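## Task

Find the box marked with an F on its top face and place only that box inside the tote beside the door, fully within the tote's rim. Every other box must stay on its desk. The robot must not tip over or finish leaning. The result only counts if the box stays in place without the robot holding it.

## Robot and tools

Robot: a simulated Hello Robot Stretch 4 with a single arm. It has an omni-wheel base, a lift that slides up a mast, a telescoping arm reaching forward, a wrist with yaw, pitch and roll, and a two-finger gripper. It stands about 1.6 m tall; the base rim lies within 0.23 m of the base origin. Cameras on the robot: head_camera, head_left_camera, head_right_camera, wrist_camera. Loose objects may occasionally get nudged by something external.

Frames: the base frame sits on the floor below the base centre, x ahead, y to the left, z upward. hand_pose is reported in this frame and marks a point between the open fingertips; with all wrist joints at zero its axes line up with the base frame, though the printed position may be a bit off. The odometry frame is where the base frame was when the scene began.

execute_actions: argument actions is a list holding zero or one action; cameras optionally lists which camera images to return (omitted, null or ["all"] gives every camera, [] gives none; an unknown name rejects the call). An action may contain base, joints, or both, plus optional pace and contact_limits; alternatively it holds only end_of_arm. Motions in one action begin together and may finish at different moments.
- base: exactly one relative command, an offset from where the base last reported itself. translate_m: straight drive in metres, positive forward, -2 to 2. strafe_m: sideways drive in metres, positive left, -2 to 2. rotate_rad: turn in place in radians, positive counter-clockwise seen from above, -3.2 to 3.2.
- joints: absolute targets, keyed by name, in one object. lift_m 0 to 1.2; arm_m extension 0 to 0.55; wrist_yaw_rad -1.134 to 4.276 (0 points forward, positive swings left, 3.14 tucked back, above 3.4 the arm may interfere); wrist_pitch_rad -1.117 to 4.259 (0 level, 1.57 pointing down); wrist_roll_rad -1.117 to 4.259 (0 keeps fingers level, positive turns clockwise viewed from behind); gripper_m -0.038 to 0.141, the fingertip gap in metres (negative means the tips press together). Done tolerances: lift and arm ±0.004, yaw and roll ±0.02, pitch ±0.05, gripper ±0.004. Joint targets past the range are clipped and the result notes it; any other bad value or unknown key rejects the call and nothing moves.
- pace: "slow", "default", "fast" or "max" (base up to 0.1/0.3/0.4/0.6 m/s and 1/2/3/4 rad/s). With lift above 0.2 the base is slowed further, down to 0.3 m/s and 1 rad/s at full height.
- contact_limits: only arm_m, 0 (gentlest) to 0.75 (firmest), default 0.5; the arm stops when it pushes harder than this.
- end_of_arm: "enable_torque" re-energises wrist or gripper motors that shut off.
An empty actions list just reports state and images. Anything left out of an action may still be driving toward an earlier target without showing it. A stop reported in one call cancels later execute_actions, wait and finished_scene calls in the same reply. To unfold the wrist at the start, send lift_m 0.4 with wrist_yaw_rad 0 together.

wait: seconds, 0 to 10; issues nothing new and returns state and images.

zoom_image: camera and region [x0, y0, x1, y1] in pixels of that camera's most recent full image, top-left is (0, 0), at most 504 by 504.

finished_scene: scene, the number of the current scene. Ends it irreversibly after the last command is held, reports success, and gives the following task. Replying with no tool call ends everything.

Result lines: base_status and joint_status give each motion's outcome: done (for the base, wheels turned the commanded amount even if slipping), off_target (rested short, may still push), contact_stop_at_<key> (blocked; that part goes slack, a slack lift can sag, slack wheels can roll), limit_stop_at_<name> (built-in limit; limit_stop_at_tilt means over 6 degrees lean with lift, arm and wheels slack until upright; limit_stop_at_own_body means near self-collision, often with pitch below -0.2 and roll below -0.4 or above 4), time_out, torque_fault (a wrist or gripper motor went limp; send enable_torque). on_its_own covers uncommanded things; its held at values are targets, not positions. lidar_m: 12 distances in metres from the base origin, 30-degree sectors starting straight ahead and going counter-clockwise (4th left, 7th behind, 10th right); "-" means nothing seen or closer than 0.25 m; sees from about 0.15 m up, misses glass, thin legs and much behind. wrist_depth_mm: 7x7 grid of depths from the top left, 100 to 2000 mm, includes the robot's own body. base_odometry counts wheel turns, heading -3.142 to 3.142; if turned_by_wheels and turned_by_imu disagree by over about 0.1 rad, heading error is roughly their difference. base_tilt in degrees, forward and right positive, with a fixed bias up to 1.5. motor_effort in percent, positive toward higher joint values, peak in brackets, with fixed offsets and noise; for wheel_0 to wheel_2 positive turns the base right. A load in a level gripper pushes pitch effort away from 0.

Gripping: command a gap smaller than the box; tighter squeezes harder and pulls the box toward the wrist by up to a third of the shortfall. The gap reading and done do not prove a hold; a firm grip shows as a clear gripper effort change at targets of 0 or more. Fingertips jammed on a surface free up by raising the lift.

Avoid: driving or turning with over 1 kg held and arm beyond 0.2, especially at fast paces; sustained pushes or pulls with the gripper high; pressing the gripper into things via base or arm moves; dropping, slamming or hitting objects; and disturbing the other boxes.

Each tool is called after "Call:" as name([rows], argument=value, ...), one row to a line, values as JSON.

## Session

Call:
execute_actions(actions=[])

Scene clock: 0.00 s.
base_odometry: x=+0.000 y=+0.000 heading=+0.000 (m, m, rad; odometry frame)
turned_by_wheels: +0.000 (rad since the last result)
turned_by_imu: +0.000 (rad since the last result)
base_tilt: forward=+0.2 right=-0.1 (deg)
lidar_m: 1.34 0.90 0.82 0.83 1.08 1.53 1.02 0.98 0.84 0.87 1.14 1.34
base_status: not commanded
joint_positions: lift_m=+0.220 arm_m=-0.001 wrist_yaw_rad=+3.089 wrist_pitch_rad=-0.009 wrist_roll_rad=+0.010 gripper_m=+0.057
joint_status: not commanded
motor_effort: lift_m=+20 arm_m=-1 wrist_yaw_rad=+0 wrist_pitch_rad=-8 wrist_roll_rad=+1 gripper_m=-4 wheel_0=+0 wheel_1=-1 wheel_2=+0 (%)
hand_pose: x=-0.1133 y=+0.1024 z=+0.4011 quat_wxyz=(+0.026, +0.005, +0.005, +1.000) (m; base frame)
wrist_depth_mm: 137 139 1808 1708 1576 1464 1366 / - 139 1863 1708 1576 1499 1430 / 107 139 255 1708 1576 1464 1397 / 112 140 1863 1756 1618 1499 1464 / 139 1229 1756 1808 1537 1499 1464 / 1025 1255 197 1205 1078 991 1060 / 991 1118 976 108 - 831 798
pictures: head_camera, head_left_camera, head_right_camera, wrist_camera
Images, in order (width x height): head_camera 420x560, head_left_camera 420x672, head_right_camera 420x672, wrist_camera 616x392.

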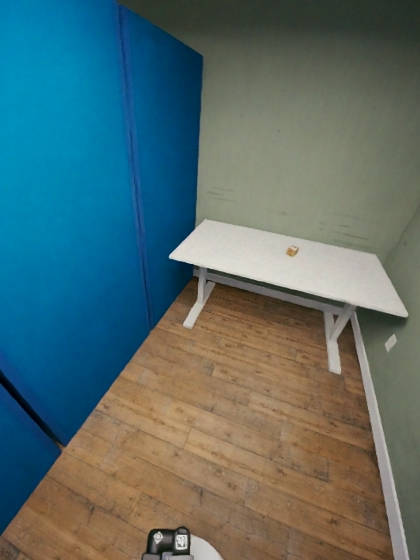

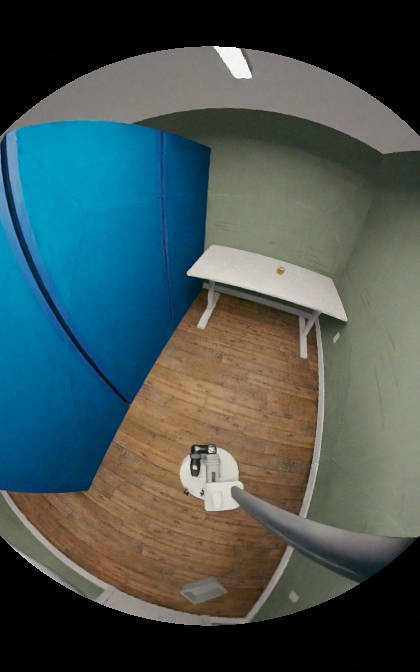

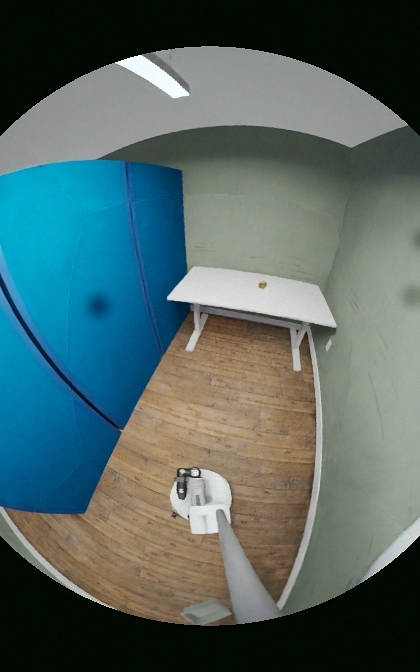

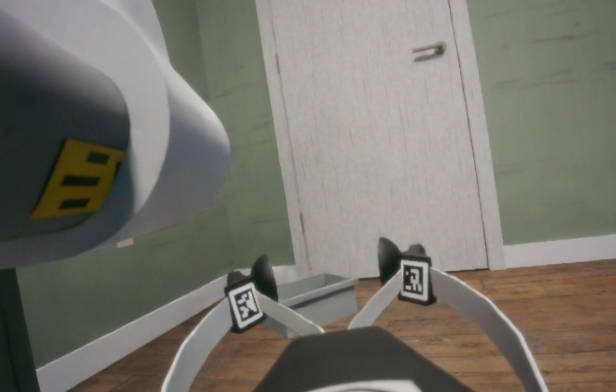

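Call:
zoom_image(camera="head_camera", region=[272, 232, 312, 268])

Region (272, 232, 312, 268) of head_camera's 420x560 image, scaled by 12.600, with more detail than that image has; it fills the top 454 rows of this view, and the rest is white.

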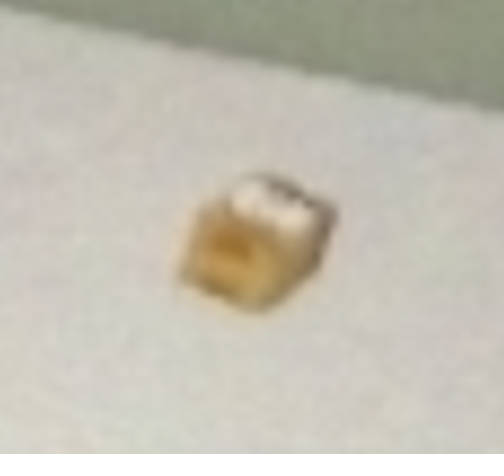

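Call:
execute_actions([
  {"base": {"rotate_rad": -0.27}, "pace": "max"},
], cameras=[])

Call:
execute_actions([
  {"base": {"translate_m": 0.6}, "pace": "max"},
], cameras=["head_camera", "wrist_camera"])

Scene clock: 7.83 s.
base_odometry: x=+0.000 y=+0.000 heading=-0.270 (m, m, rad; odometry frame)
turned_by_wheels: -0.270 (rad since the last result)
turned_by_imu: -0.267 (rad since the last result)
base_tilt: forward=+0.1 right=-0.1 (deg)
lidar_m: 1.34 1.05 0.83 0.83 0.89 1.61 1.06 1.09 0.87 0.85 0.97 1.37
base_status: done
joint_positions: lift_m=+0.220 arm_m=-0.001 wrist_yaw_rad=+3.089 wrist_pitch_rad=-0.009 wrist_roll_rad=+0.010 gripper_m=+0.057
joint_status: not commanded
motor_effort: lift_m=+20(20) arm_m=-1(1) wrist_yaw_rad=+1(1) wrist_pitch_rad=-8(7) wrist_roll_rad=+1(1) gripper_m=-3(1) wheel_0=+1(9) wheel_1=-1(8) wheel_2=-2(10) (%)
hand_pose: x=-0.1133 y=+0.1024 z=+0.4011 quat_wxyz=(+0.026, +0.005, +0.005, +1.000) (m; base frame)
wrist_depth_mm: 137 139 1661 1661 1661 1708 1618 / - 139 1708 1661 1708 1661 1618 / 106 139 255 1661 1661 1661 1618 / 112 140 1661 1708 1618 1618 1661 / 139 1708 1756 1708 1661 1576 1576 / 1308 1537 196 1366 1078 1008 1025 / 1205 1182 991 107 - 842 798
pictures: none
No camera images: the call's "cameras" was empty. Leave "cameras" out to get every camera's image.

Scene clock: 10.40 s.
base_odometry: x=+0.578 y=-0.160 heading=-0.270 (m, m, rad; odometry frame)
turned_by_wheels: +0.000 (rad since the last result)
turned_by_imu: +0.000 (rad since the last result)
base_tilt: forward=+0.2 right=-0.2 (deg)
lidar_m: 0.72 0.79 0.76 0.73 0.82 1.26 1.60 1.21 0.98 0.93 1.00 0.75
base_status: done
joint_positions: lift_m=+0.220 arm_m=-0.001 wrist_yaw_rad=+3.089 wrist_pitch_rad=-0.009 wrist_roll_rad=+0.010 gripper_m=+0.057
joint_status: not commanded
motor_effort: lift_m=+20(20) arm_m=-1(1) wrist_yaw_rad=+1(0) wrist_pitch_rad=-7(7) wrist_roll_rad=+1(1) gripper_m=+0(1) wheel_0=+0(10) wheel_1=-1(8) wheel_2=+1(15) (%)
hand_pose: x=-0.1133 y=+0.1025 z=+0.4011 quat_wxyz=(+0.026, +0.005, +0.005, +1.000) (m; base frame)
wrist_depth_mm: 137 139 - - - - 960 / - 139 - - - - 1025 / 106 139 255 - - - 1060 / 112 140 - - - - 1098 / 139 1863 - - - 1921 1160 / 1336 1661 197 1366 1060 1025 1025 / 1182 1160 991 108 - 842 798
pictures: head_camera, wrist_camera
Images, in order (width x height): head_camera 420x560, wrist_camera 616x392.

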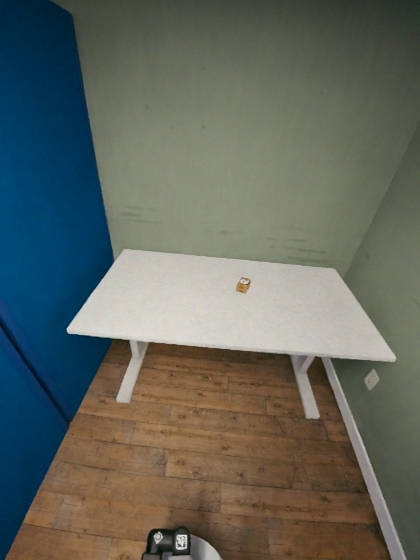

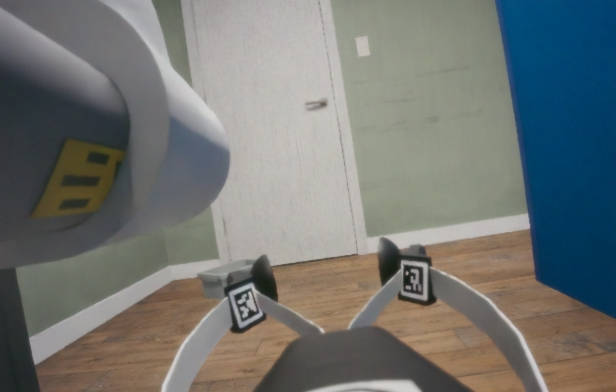

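Call:
zoom_image(camera="head_camera", region=[222, 268, 262, 304])

Region (222, 268, 262, 304) of head_camera's 420x560 image, scaled by 12.600, with more detail than that image has; it fills the top 454 rows of this view, and the rest is white.

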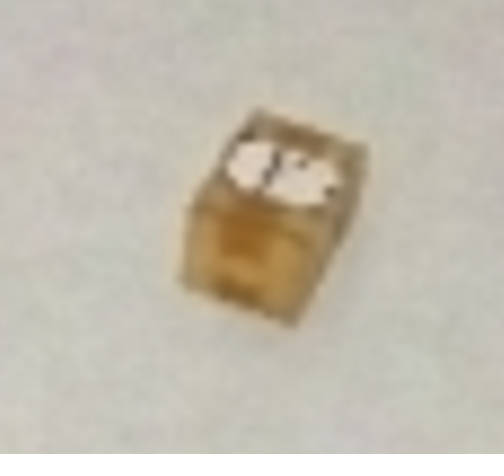

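Call:
execute_actions([
  {"base": {"translate_m": 0.33}, "pace": "max"},
], cameras=["head_camera"])

Call:
zoom_image(camera="head_camera", region=[210, 280, 300, 360])

Scene clock: 20.67 s.
base_odometry: x=+0.896 y=-0.248 heading=-0.270 (m, m, rad; odometry frame)
turned_by_wheels: +0.000 (rad since the last result)
turned_by_imu: +0.000 (rad since the last result)
base_tilt: forward=+0.2 right=-0.1 (deg)
lidar_m: 0.40 0.45 0.70 0.71 0.77 1.20 1.97 1.26 1.01 0.98 0.57 0.43
base_status: done
joint_positions: lift_m=+0.220 arm_m=-0.001 wrist_yaw_rad=+3.089 wrist_pitch_rad=-0.009 wrist_roll_rad=+0.010 gripper_m=+0.057
joint_status: not commanded
motor_effort: lift_m=+20(20) arm_m=-1(1) wrist_yaw_rad=+1(1) wrist_pitch_rad=-6(7) wrist_roll_rad=+1(1) gripper_m=+0(1) wheel_0=+2(11) wheel_1=+1(8) wheel_2=+3(15) (%)
hand_pose: x=-0.1133 y=+0.1024 z=+0.4011 quat_wxyz=(+0.026, +0.005, +0.005, +1.000) (m; base frame)
wrist_depth_mm: 137 139 - - - 1336 917 / - 139 - - - 1397 960 / 106 139 255 - - 1499 991 / 112 140 - - - 1537 1060 / 138 1921 - - - 1537 1078 / 1366 1708 198 1336 1042 1008 1008 / 1182 1160 976 107 - 831 798
pictures: head_camera
Images, in order (width x height): head_camera 420x560.

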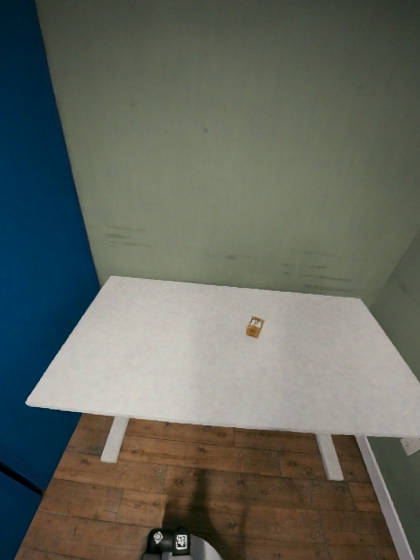

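Region (210, 280, 300, 360) of head_camera's 420x560 image, scaled by 5.600, with more detail than that image has.

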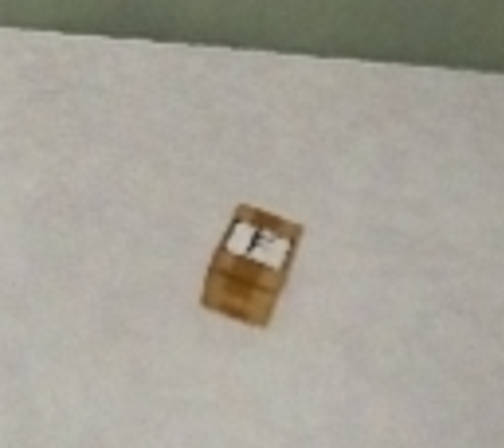

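Call:
execute_actions([
  {"base": {"strafe_m": -0.075}, "joints": {"lift_m": 0.98, "gripper_m": 0.13}, "pace": "max"},
], cameras=["head_right_camera"])

Scene clock: 46.30 s.
base_odometry: x=+0.876 y=-0.320 heading=-0.269 (m, m, rad; odometry frame)
turned_by_wheels: +0.000 (rad since the last result)
turned_by_imu: +0.000 (rad since the last result)
base_tilt: forward=+0.2 right=-0.1 (deg)
lidar_m: 0.41 0.42 0.69 0.77 0.87 1.28 1.93 1.15 0.96 0.90 0.56 0.41
base_status: done
joint_positions: lift_m=+0.980 arm_m=-0.001 wrist_yaw_rad=+3.089 wrist_pitch_rad=-0.009 wrist_roll_rad=+0.010 gripper_m=+0.130
joint_status: all done
motor_effort: lift_m=+22(25) arm_m=-1(1) wrist_yaw_rad=+0(2) wrist_pitch_rad=-5(10) wrist_roll_rad=+1(1) gripper_m=+0(5) wheel_0=+1(15) wheel_1=+3(13) wheel_2=+0(1) (%)
hand_pose: x=-0.1133 y=+0.1024 z=+1.1606 quat_wxyz=(+0.026, +0.005, +0.005, +1.000) (m; base frame)
wrist_depth_mm: 137 139 - - - 1499 1025 / - 139 - - - 1576 1060 / 106 139 255 - - - 1118 / 112 139 - - - - 1138 / 139 1756 - - - 214 1205 / 1308 1661 214 - - - 1229 / 1281 1576 - 108 - - 1281
pictures: head_right_camera
Images, in order (width x height): head_right_camera 420x672.

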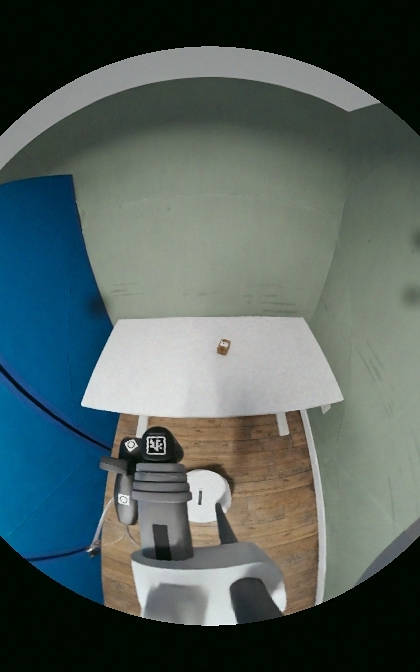

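Call:
execute_actions([
  {"base": {"translate_m": 0.18}, "joints": {"wrist_yaw_rad": 0, "wrist_pitch_rad": 1.57, "arm_m": 0.4}, "pace": "max"},
], cameras=["head_right_camera", "wrist_camera"])

Scene clock: 51.93 s.
base_odometry: x=+1.050 y=-0.368 heading=-0.269 (m, m, rad; odometry frame)
turned_by_wheels: +0.001 (rad since the last result)
turned_by_imu: +0.000 (rad since the last result)
base_tilt: forward=+0.2 right=-0.2 (deg)
lidar_m: 0.25 0.25 0.39 0.75 0.83 1.25 2.14 1.22 0.93 0.72 0.33 0.25
base_status: done
joint_positions: lift_m=+0.980 arm_m=+0.399 wrist_yaw_rad=+0.000 wrist_pitch_rad=+1.570 wrist_roll_rad=+0.010 gripper_m=+0.130
joint_status: all done
motor_effort: lift_m=+22(22) arm_m=+5(6) wrist_yaw_rad=-1(7) wrist_pitch_rad=-2(4) wrist_roll_rad=+1(1) gripper_m=+3(0) wheel_0=+3(9) wheel_1=+2(8) wheel_2=+2(11) (%)
hand_pose: x=+0.5701 y=-0.0874 z=+0.8696 quat_wxyz=(+0.707, +0.003, +0.707, -0.003) (m; base frame)
wrist_depth_mm: 364 364 364 362 362 362 359 / 366 366 366 364 366 312 364 / 370 370 366 364 366 315 368 / 370 370 368 368 368 368 366 / 375 370 370 373 368 214 370 / 379 375 214 373 373 370 373 / 379 379 377 107 - 373 373
pictures: head_right_camera, wrist_camera
Images, in order (width x height): head_right_camera 420x672, wrist_camera 616x392.

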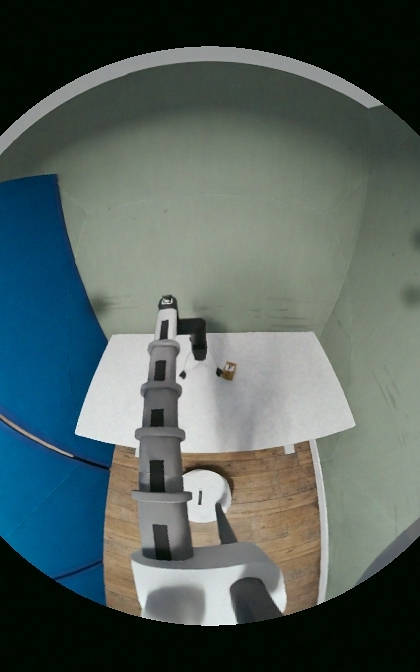

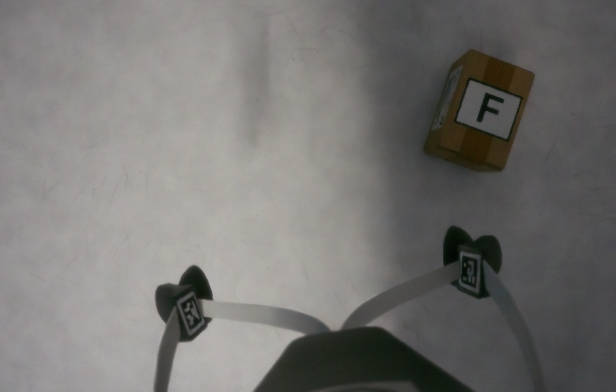

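Call:
execute_actions([
  {"base": {"strafe_m": -0.174}, "joints": {"arm_m": 0.503, "wrist_roll_rad": 0.52, "lift_m": 0.94}, "pace": "max"},
], cameras=["wrist_camera"])

Scene clock: 63.47 s.
base_odometry: x=+1.004 y=-0.536 heading=-0.269 (m, m, rad; odometry frame)
turned_by_wheels: +0.000 (rad since the last result)
turned_by_imu: +0.000 (rad since the last result)
base_tilt: forward=+0.2 right=+0.0 (deg)
lidar_m: 0.25 0.25 0.36 0.94 1.02 1.53 2.16 1.02 0.78 0.64 0.27 0.25
base_status: done
joint_positions: lift_m=+0.940 arm_m=+0.502 wrist_yaw_rad=+0.000 wrist_pitch_rad=+1.570 wrist_roll_rad=+0.519 gripper_m=+0.130
joint_status: all done
motor_effort: lift_m=+18(18) arm_m=+6(6) wrist_yaw_rad=+0(0) wrist_pitch_rad=-2(2) wrist_roll_rad=+3(7) gripper_m=-2(1) wheel_0=-1(11) wheel_1=-1(10) wheel_2=+0(3) (%)
hand_pose: x=+0.6732 y=-0.0874 z=+0.8298 quat_wxyz=(+0.684, +0.182, +0.683, -0.181) (m; base frame)
wrist_depth_mm: 324 324 325 322 322 320 324 / 325 325 325 327 325 325 325 / 327 329 329 327 327 325 327 / 330 329 330 329 329 329 330 / 332 332 330 282 332 214 332 / 332 332 205 283 332 332 334 / 336 336 338 107 - 336 334
pictures: wrist_camera
Images, in order (width x height): wrist_camera 616x392.

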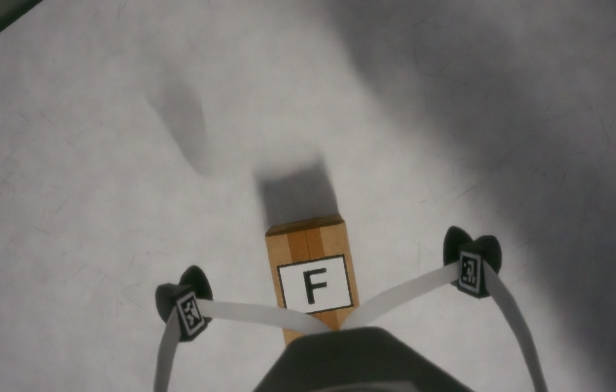

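Call:
execute_actions([
  {"base": {"strafe_m": 0.026}, "joints": {"arm_m": 0.485, "lift_m": 0.868}},
], cameras=["wrist_camera"])

Scene clock: 71.30 s.
base_odometry: x=+1.011 y=-0.511 heading=-0.269 (m, m, rad; odometry frame)
turned_by_wheels: +0.000 (rad since the last result)
turned_by_imu: +0.000 (rad since the last result)
base_tilt: forward=+0.2 right=-0.1 (deg)
lidar_m: 0.25 0.26 0.37 0.91 0.98 1.47 2.30 1.02 0.78 0.67 0.27 0.25
base_status: done
joint_positions: lift_m=+0.868 arm_m=+0.486 wrist_yaw_rad=+0.000 wrist_pitch_rad=+1.570 wrist_roll_rad=+0.519 gripper_m=+0.130
joint_status: all done
motor_effort: lift_m=+17(16) arm_m=-6(6) wrist_yaw_rad=+1(0) wrist_pitch_rad=-2(2) wrist_roll_rad=+3(3) gripper_m=-2(1) wheel_0=+0(11) wheel_1=+0(8) wheel_2=+0(1) (%)
hand_pose: x=+0.6571 y=-0.0874 z=+0.7580 quat_wxyz=(+0.684, +0.182, +0.683, -0.181) (m; base frame)
wrist_depth_mm: 253 254 253 253 253 252 252 / 254 255 254 254 254 254 253 / 257 256 256 256 256 256 256 / 258 258 258 210 257 257 257 / 259 259 258 208 258 214 258 / 263 260 213 210 209 260 260 / 263 264 262 107 - 263 262
pictures: wrist_camera
Images, in order (width x height): wrist_camera 616x392.

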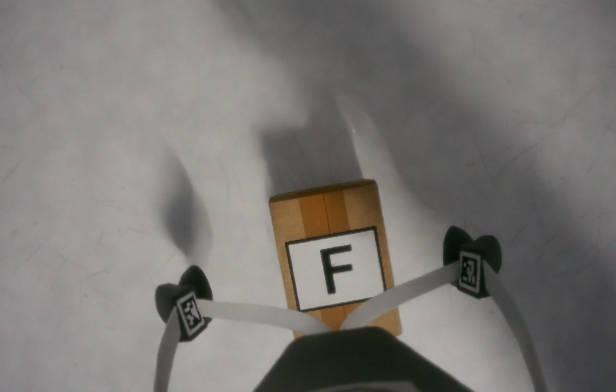

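Call:
execute_actions([
  {"joints": {"gripper_m": 0.03}},
], cameras=["wrist_camera"])

Scene clock: 76.07 s.
base_odometry: x=+1.011 y=-0.511 heading=-0.269 (m, m, rad; odometry frame)
turned_by_wheels: +0.000 (rad since the last result)
turned_by_imu: +0.000 (rad since the last result)
base_tilt: forward=+0.2 right=-0.2 (deg)
lidar_m: 0.25 0.25 0.37 0.90 1.01 1.51 2.26 1.04 0.80 0.66 0.30 0.25
base_status: not commanded
joint_positions: lift_m=+0.868 arm_m=+0.486 wrist_yaw_rad=+0.000 wrist_pitch_rad=+1.570 wrist_roll_rad=+0.519 gripper_m=+0.030
joint_status: all done
motor_effort: lift_m=+17(17) arm_m=-6(6) wrist_yaw_rad=+1(1) wrist_pitch_rad=+0(1) wrist_roll_rad=+3(3) gripper_m=-13(13) wheel_0=+0(0) wheel_1=+0(0) wheel_2=+0(0) (%)
hand_pose: x=+0.6571 y=-0.0874 z=+0.7580 quat_wxyz=(+0.684, +0.182, +0.683, -0.181) (m; base frame)
wrist_depth_mm: 252 253 254 254 252 254 252 / 254 255 254 255 255 254 254 / 256 256 256 255 255 255 255 / 259 258 258 200 257 257 257 / 259 259 259 200 201 259 258 / 260 260 189 200 200 178 259 / 263 263 262 107 - 263 262
pictures: wrist_camera
Images, in order (width x height): wrist_camera 616x392.

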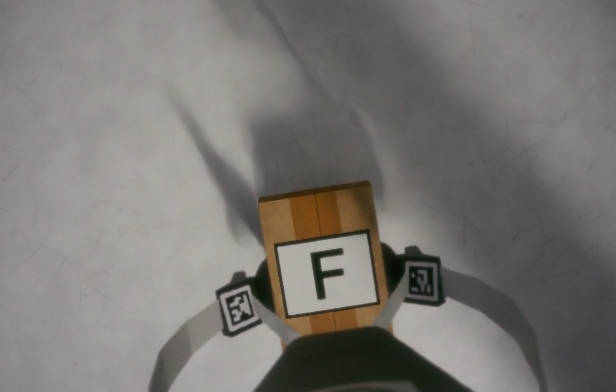

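Call:
execute_actions([
  {"joints": {"lift_m": 0.91, "arm_m": 0.1}, "pace": "fast"},
], cameras=["wrist_camera"])

Scene clock: 83.67 s.
base_odometry: x=+1.011 y=-0.511 heading=-0.269 (m, m, rad; odometry frame)
turned_by_wheels: +0.000 (rad since the last result)
turned_by_imu: +0.000 (rad since the last result)
base_tilt: forward=+0.2 right=-0.1 (deg)
lidar_m: 0.25 0.25 0.35 0.89 1.00 1.50 2.24 1.01 0.81 0.67 0.30 0.25
base_status: not commanded
joint_positions: lift_m=+0.910 arm_m=+0.101 wrist_yaw_rad=+0.000 wrist_pitch_rad=+1.570 wrist_roll_rad=+0.520 gripper_m=+0.030
joint_status: all done
motor_effort: lift_m=+23(25) arm_m=-6(7) wrist_yaw_rad=+1(0) wrist_pitch_rad=+0(0) wrist_roll_rad=+3(3) gripper_m=-15(13) wheel_0=+0(0) wheel_1=+0(0) wheel_2=+0(0) (%)
hand_pose: x=+0.2721 y=-0.0874 z=+0.7995 quat_wxyz=(+0.684, +0.182, +0.683, -0.182) (m; base frame)
wrist_depth_mm: 297 294 296 296 293 296 294 / 296 297 297 296 296 296 294 / 298 300 298 300 298 297 296 / 303 300 300 200 301 300 1025 / 303 303 301 200 201 1008 1008 / 306 304 189 200 199 178 1025 / 306 306 306 107 - 1042 1042
pictures: wrist_camera
Images, in order (width x height): wrist_camera 616x392.

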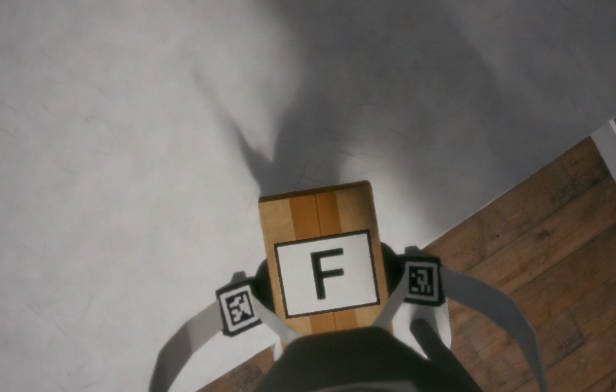

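Call:
execute_actions([
  {"base": {"translate_m": -1.65}, "joints": {"arm_m": 0.05}, "pace": "max"},
], cameras=["head_left_camera"])

Scene clock: 104.50 s.
base_odometry: x=-0.580 y=-0.072 heading=-0.269 (m, m, rad; odometry frame)
turned_by_wheels: -0.001 (rad since the last result)
turned_by_imu: +0.001 (rad since the last result)
base_tilt: forward=+0.2 right=-0.1 (deg)
lidar_m: 1.84 1.40 1.12 1.10 1.43 1.11 0.54 0.76 0.62 0.58 0.62 0.97
base_status: done
joint_positions: lift_m=+0.910 arm_m=+0.051 wrist_yaw_rad=+0.000 wrist_pitch_rad=+1.570 wrist_roll_rad=+0.520 gripper_m=+0.030
joint_status: all done
motor_effort: lift_m=+23(23) arm_m=-6(6) wrist_yaw_rad=+1(0) wrist_pitch_rad=-1(1) wrist_roll_rad=+2(2) gripper_m=-17(13) wheel_0=-4(10) wheel_1=-2(8) wheel_2=-1(11) (%)
hand_pose: x=+0.2221 y=-0.0874 z=+0.7995 quat_wxyz=(+0.684, +0.182, +0.683, -0.182) (m; base frame)
wrist_depth_mm: 991 991 991 991 991 878 668 / 1008 991 1008 1008 1008 976 741 / 1025 1008 1008 1025 1008 1008 842 / 1008 1008 1008 200 1008 1025 917 / 1025 1008 1042 200 201 1042 1025 / 1042 1008 189 200 199 179 1008 / 1042 1025 1025 107 - 1025 1025
pictures: head_left_camera
Images, in order (width x height): head_left_camera 420x672.

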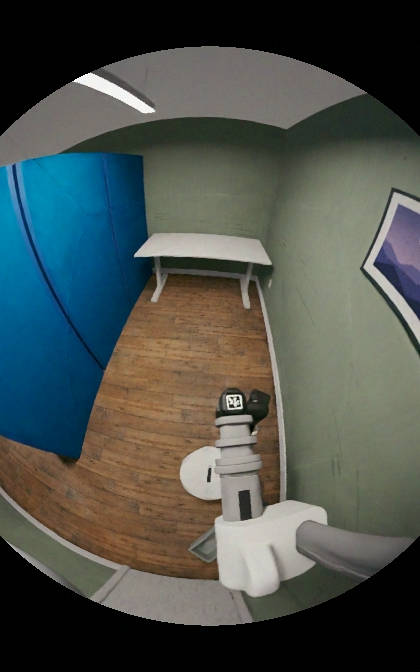

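Call:
execute_actions([
  {"base": {"rotate_rad": -2.95}, "joints": {"lift_m": 0.42, "arm_m": 0.15, "wrist_roll_rad": 0.0}, "pace": "max"},
], cameras=["head_camera", "wrist_camera"])

Scene clock: 113.20 s.
base_odometry: x=-0.580 y=-0.072 heading=+3.065 (m, m, rad; odometry frame)
turned_by_wheels: -2.949 (rad since the last result)
turned_by_imu: -2.911 (rad since the last result)
base_tilt: forward=+0.1 right=-0.1 (deg)
lidar_m: 0.55 0.70 0.60 0.60 0.69 1.36 1.87 1.26 1.10 1.10 1.19 0.61
base_status: done
joint_positions: lift_m=+0.420 arm_m=+0.149 wrist_yaw_rad=+0.000 wrist_pitch_rad=+1.570 wrist_roll_rad=+0.001 gripper_m=+0.030
joint_status: all done
motor_effort: lift_m=+18(19) arm_m=+5(8) wrist_yaw_rad=+1(0) wrist_pitch_rad=-1(2) wrist_roll_rad=-1(6) gripper_m=-16(12) wheel_0=+3(9) wheel_1=+3(10) wheel_2=+2(8) (%)
hand_pose: x=+0.3203 y=-0.0874 z=+0.3099 quat_wxyz=(+0.707, +0.000, +0.707, +0.000) (m; base frame)
wrist_depth_mm: 525 521 517 517 517 517 517 / 530 525 521 521 525 517 517 / 525 530 530 525 525 517 517 / 535 535 530 199 530 525 521 / 535 539 535 200 201 525 530 / 539 535 189 200 200 178 535 / 544 539 370 107 - 539 539
pictures: head_camera, wrist_camera
Images, in order (width x height): head_camera 420x560, wrist_camera 616x392.

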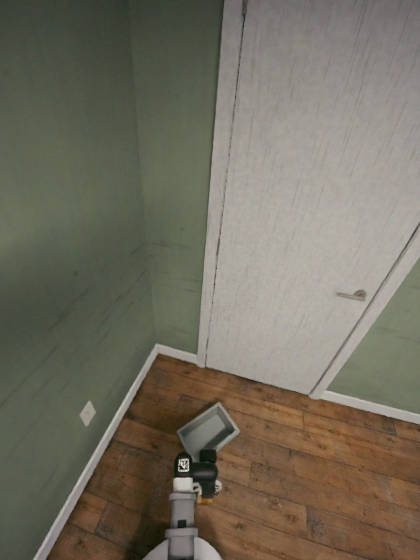

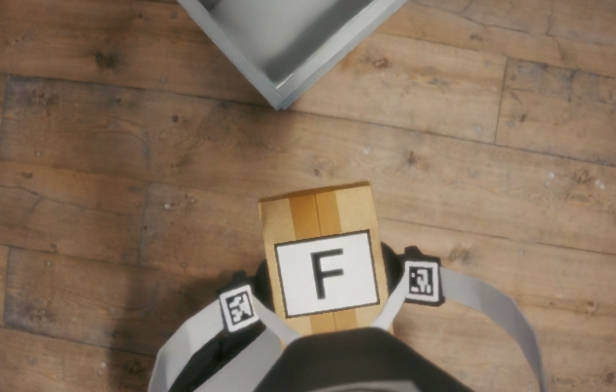

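Call:
execute_actions([
  {"base": {"strafe_m": -0.07}, "joints": {"arm_m": 0.49, "wrist_roll_rad": -0.5, "lift_m": 0.36}, "pace": "fast"},
], cameras=["wrist_camera"])

Scene clock: 127.73 s.
base_odometry: x=-0.575 y=-0.002 heading=+3.064 (m, m, rad; odometry frame)
turned_by_wheels: +0.000 (rad since the last result)
turned_by_imu: +0.000 (rad since the last result)
base_tilt: forward=+0.2 right=-0.1 (deg)
lidar_m: 0.51 0.75 0.66 0.66 0.78 1.52 1.87 1.21 1.04 1.05 1.17 0.60
base_status: done
joint_positions: lift_m=+0.360 arm_m=+0.489 wrist_yaw_rad=+0.000 wrist_pitch_rad=+1.570 wrist_roll_rad=-0.500 gripper_m=+0.030
joint_status: all done
motor_effort: lift_m=+17(17) arm_m=+6(6) wrist_yaw_rad=+0(1) wrist_pitch_rad=+0(1) wrist_roll_rad=+0(5) gripper_m=-14(17) wheel_0=-1(12) wheel_1=-1(10) wheel_2=+0(2) (%)
hand_pose: x=+0.6602 y=-0.0874 z=+0.2499 quat_wxyz=(+0.685, -0.175, +0.685, +0.175) (m; base frame)
wrist_depth_mm: 462 466 462 459 459 455 455 / 466 469 466 466 462 462 459 / 469 477 469 466 459 462 459 / 473 477 469 200 387 462 462 / 477 418 469 199 201 466 462 / 484 480 189 201 200 178 469 / 480 480 366 107 - 473 473
pictures: wrist_camera
Images, in order (width x height): wrist_camera 616x392.

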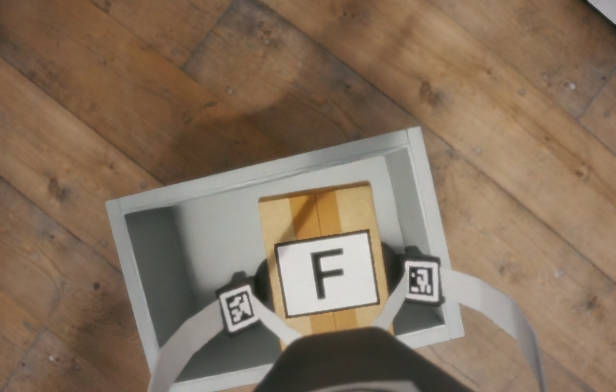

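Call:
execute_actions([
  {"base": {"strafe_m": 0.023}, "joints": {"arm_m": 0.445, "wrist_roll_rad": -0.58, "lift_m": 0.155}},
], cameras=["wrist_camera"])

Scene clock: 144.47 s.
base_odometry: x=-0.576 y=-0.025 heading=+3.065 (m, m, rad; odometry frame)
turned_by_wheels: +0.000 (rad since the last result)
turned_by_imu: +0.000 (rad since the last result)
base_tilt: forward=+0.2 right=-0.1 (deg)
lidar_m: 0.53 0.71 0.63 0.64 0.77 1.45 1.88 1.22 1.05 1.08 1.21 0.66
base_status: done
joint_positions: lift_m=+0.155 arm_m=+0.446 wrist_yaw_rad=+0.000 wrist_pitch_rad=+1.570 wrist_roll_rad=-0.579 gripper_m=+0.030
joint_status: all done
motor_effort: lift_m=+17(17) arm_m=-6(8) wrist_yaw_rad=+0(1) wrist_pitch_rad=-3(3) wrist_roll_rad=-1(5) gripper_m=-15(16) wheel_0=+0(10) wheel_1=+1(8) wheel_2=+0(0) (%)
hand_pose: x=+0.6171 y=-0.0874 z=+0.0450 quat_wxyz=(+0.678, -0.202, +0.677, +0.202) (m; base frame)
wrist_depth_mm: 264 260 260 260 257 141 - / 264 145 144 143 154 180 196 / 154 187 239 259 258 256 213 / 189 264 263 200 260 259 222 / 182 263 265 200 201 260 230 / 177 251 189 200 200 178 237 / 174 220 267 107 - 250 228
pictures: wrist_camera
Images, in order (width x height): wrist_camera 616x392.

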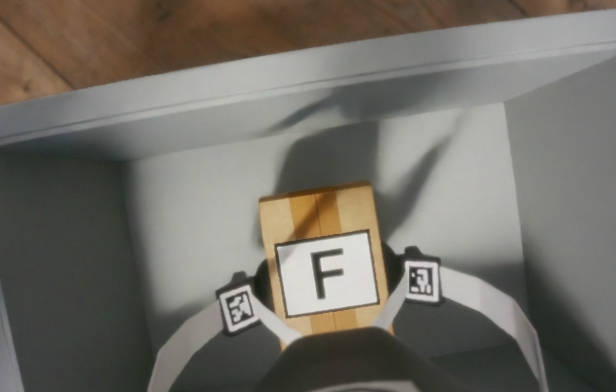

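Call:
execute_actions([
  {"joints": {"lift_m": 0.151, "gripper_m": 0.095}},
], cameras=["wrist_camera"])

Call:
execute_actions([
  {"joints": {"lift_m": 0.33}, "pace": "max"},
], cameras=["head_camera", "wrist_camera"])

Scene clock: 150.33 s.
base_odometry: x=-0.576 y=-0.025 heading=+3.065 (m, m, rad; odometry frame)
turned_by_wheels: +0.000 (rad since the last result)
turned_by_imu: +0.000 (rad since the last result)
base_tilt: forward=+0.2 right=+0.0 (deg)
lidar_m: 0.53 0.75 0.63 0.62 0.74 1.45 1.87 1.20 1.05 1.08 1.18 0.61
base_status: not commanded
joint_positions: lift_m=+0.151 arm_m=+0.446 wrist_yaw_rad=+0.000 wrist_pitch_rad=+1.570 wrist_roll_rad=-0.579 gripper_m=+0.095
joint_status: all done
motor_effort: lift_m=+17(19) arm_m=-6(6) wrist_yaw_rad=+1(2) wrist_pitch_rad=-1(3) wrist_roll_rad=-1(1) gripper_m=-2(14) wheel_0=+0(0) wheel_1=+0(0) wheel_2=+0(0) (%)
hand_pose: x=+0.6171 y=-0.0874 z=+0.0410 quat_wxyz=(+0.678, -0.202, +0.677, +0.202) (m; base frame)
wrist_depth_mm: 258 258 258 256 255 138 - / 262 141 140 139 154 180 196 / 154 187 237 255 254 254 213 / 188 259 259 208 257 256 221 / 182 260 260 210 224 257 230 / 177 251 198 211 210 258 238 / 174 228 264 108 - 245 229
pictures: wrist_camera
Images, in order (width x height): wrist_camera 616x392.

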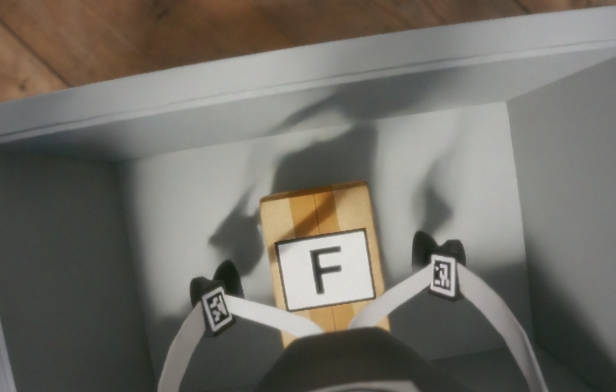

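Scene clock: 151.47 s.
base_odometry: x=-0.576 y=-0.025 heading=+3.065 (m, m, rad; odometry frame)
turned_by_wheels: +0.000 (rad since the last result)
turned_by_imu: +0.000 (rad since the last result)
base_tilt: forward=+0.3 right=-0.2 (deg)
lidar_m: 0.53 0.73 0.62 0.63 0.75 1.47 1.84 1.19 1.07 1.05 1.18 0.63
base_status: not commanded
joint_positions: lift_m=+0.330 arm_m=+0.446 wrist_yaw_rad=+0.000 wrist_pitch_rad=+1.570 wrist_roll_rad=-0.579 gripper_m=+0.095
joint_status: all done
motor_effort: lift_m=+22(25) arm_m=-6(6) wrist_yaw_rad=+1(1) wrist_pitch_rad=+0(1) wrist_roll_rad=-1(1) gripper_m=+1(1) wheel_0=+0(0) wheel_1=+0(0) wheel_2=+0(0) (%)
hand_pose: x=+0.6171 y=-0.0874 z=+0.2195 quat_wxyz=(+0.678, -0.202, +0.677, +0.202) (m; base frame)
wrist_depth_mm: 436 436 430 427 427 427 424 / 439 436 436 433 433 427 427 / 442 439 402 387 424 379 430 / 442 439 436 436 433 375 433 / 445 445 436 389 439 330 436 / 452 449 198 404 322 320 439 / 455 449 330 107 - 442 439
pictures: head_camera, wrist_camera
Images, in order (width x height): head_camera 420x560, wrist_camera 616x392.

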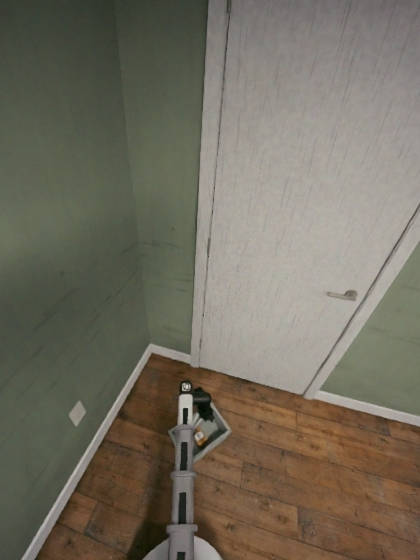

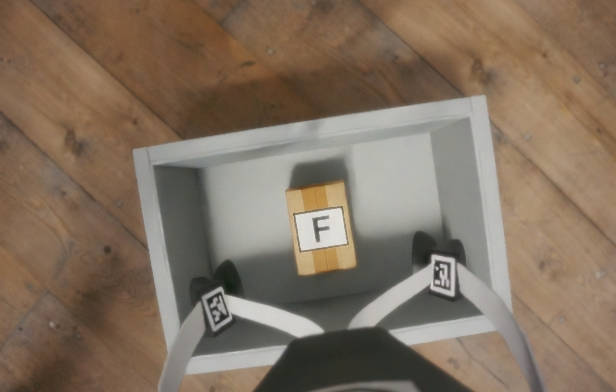

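Call:
finished_scene(scene=2)

The scene is finished: the task was done.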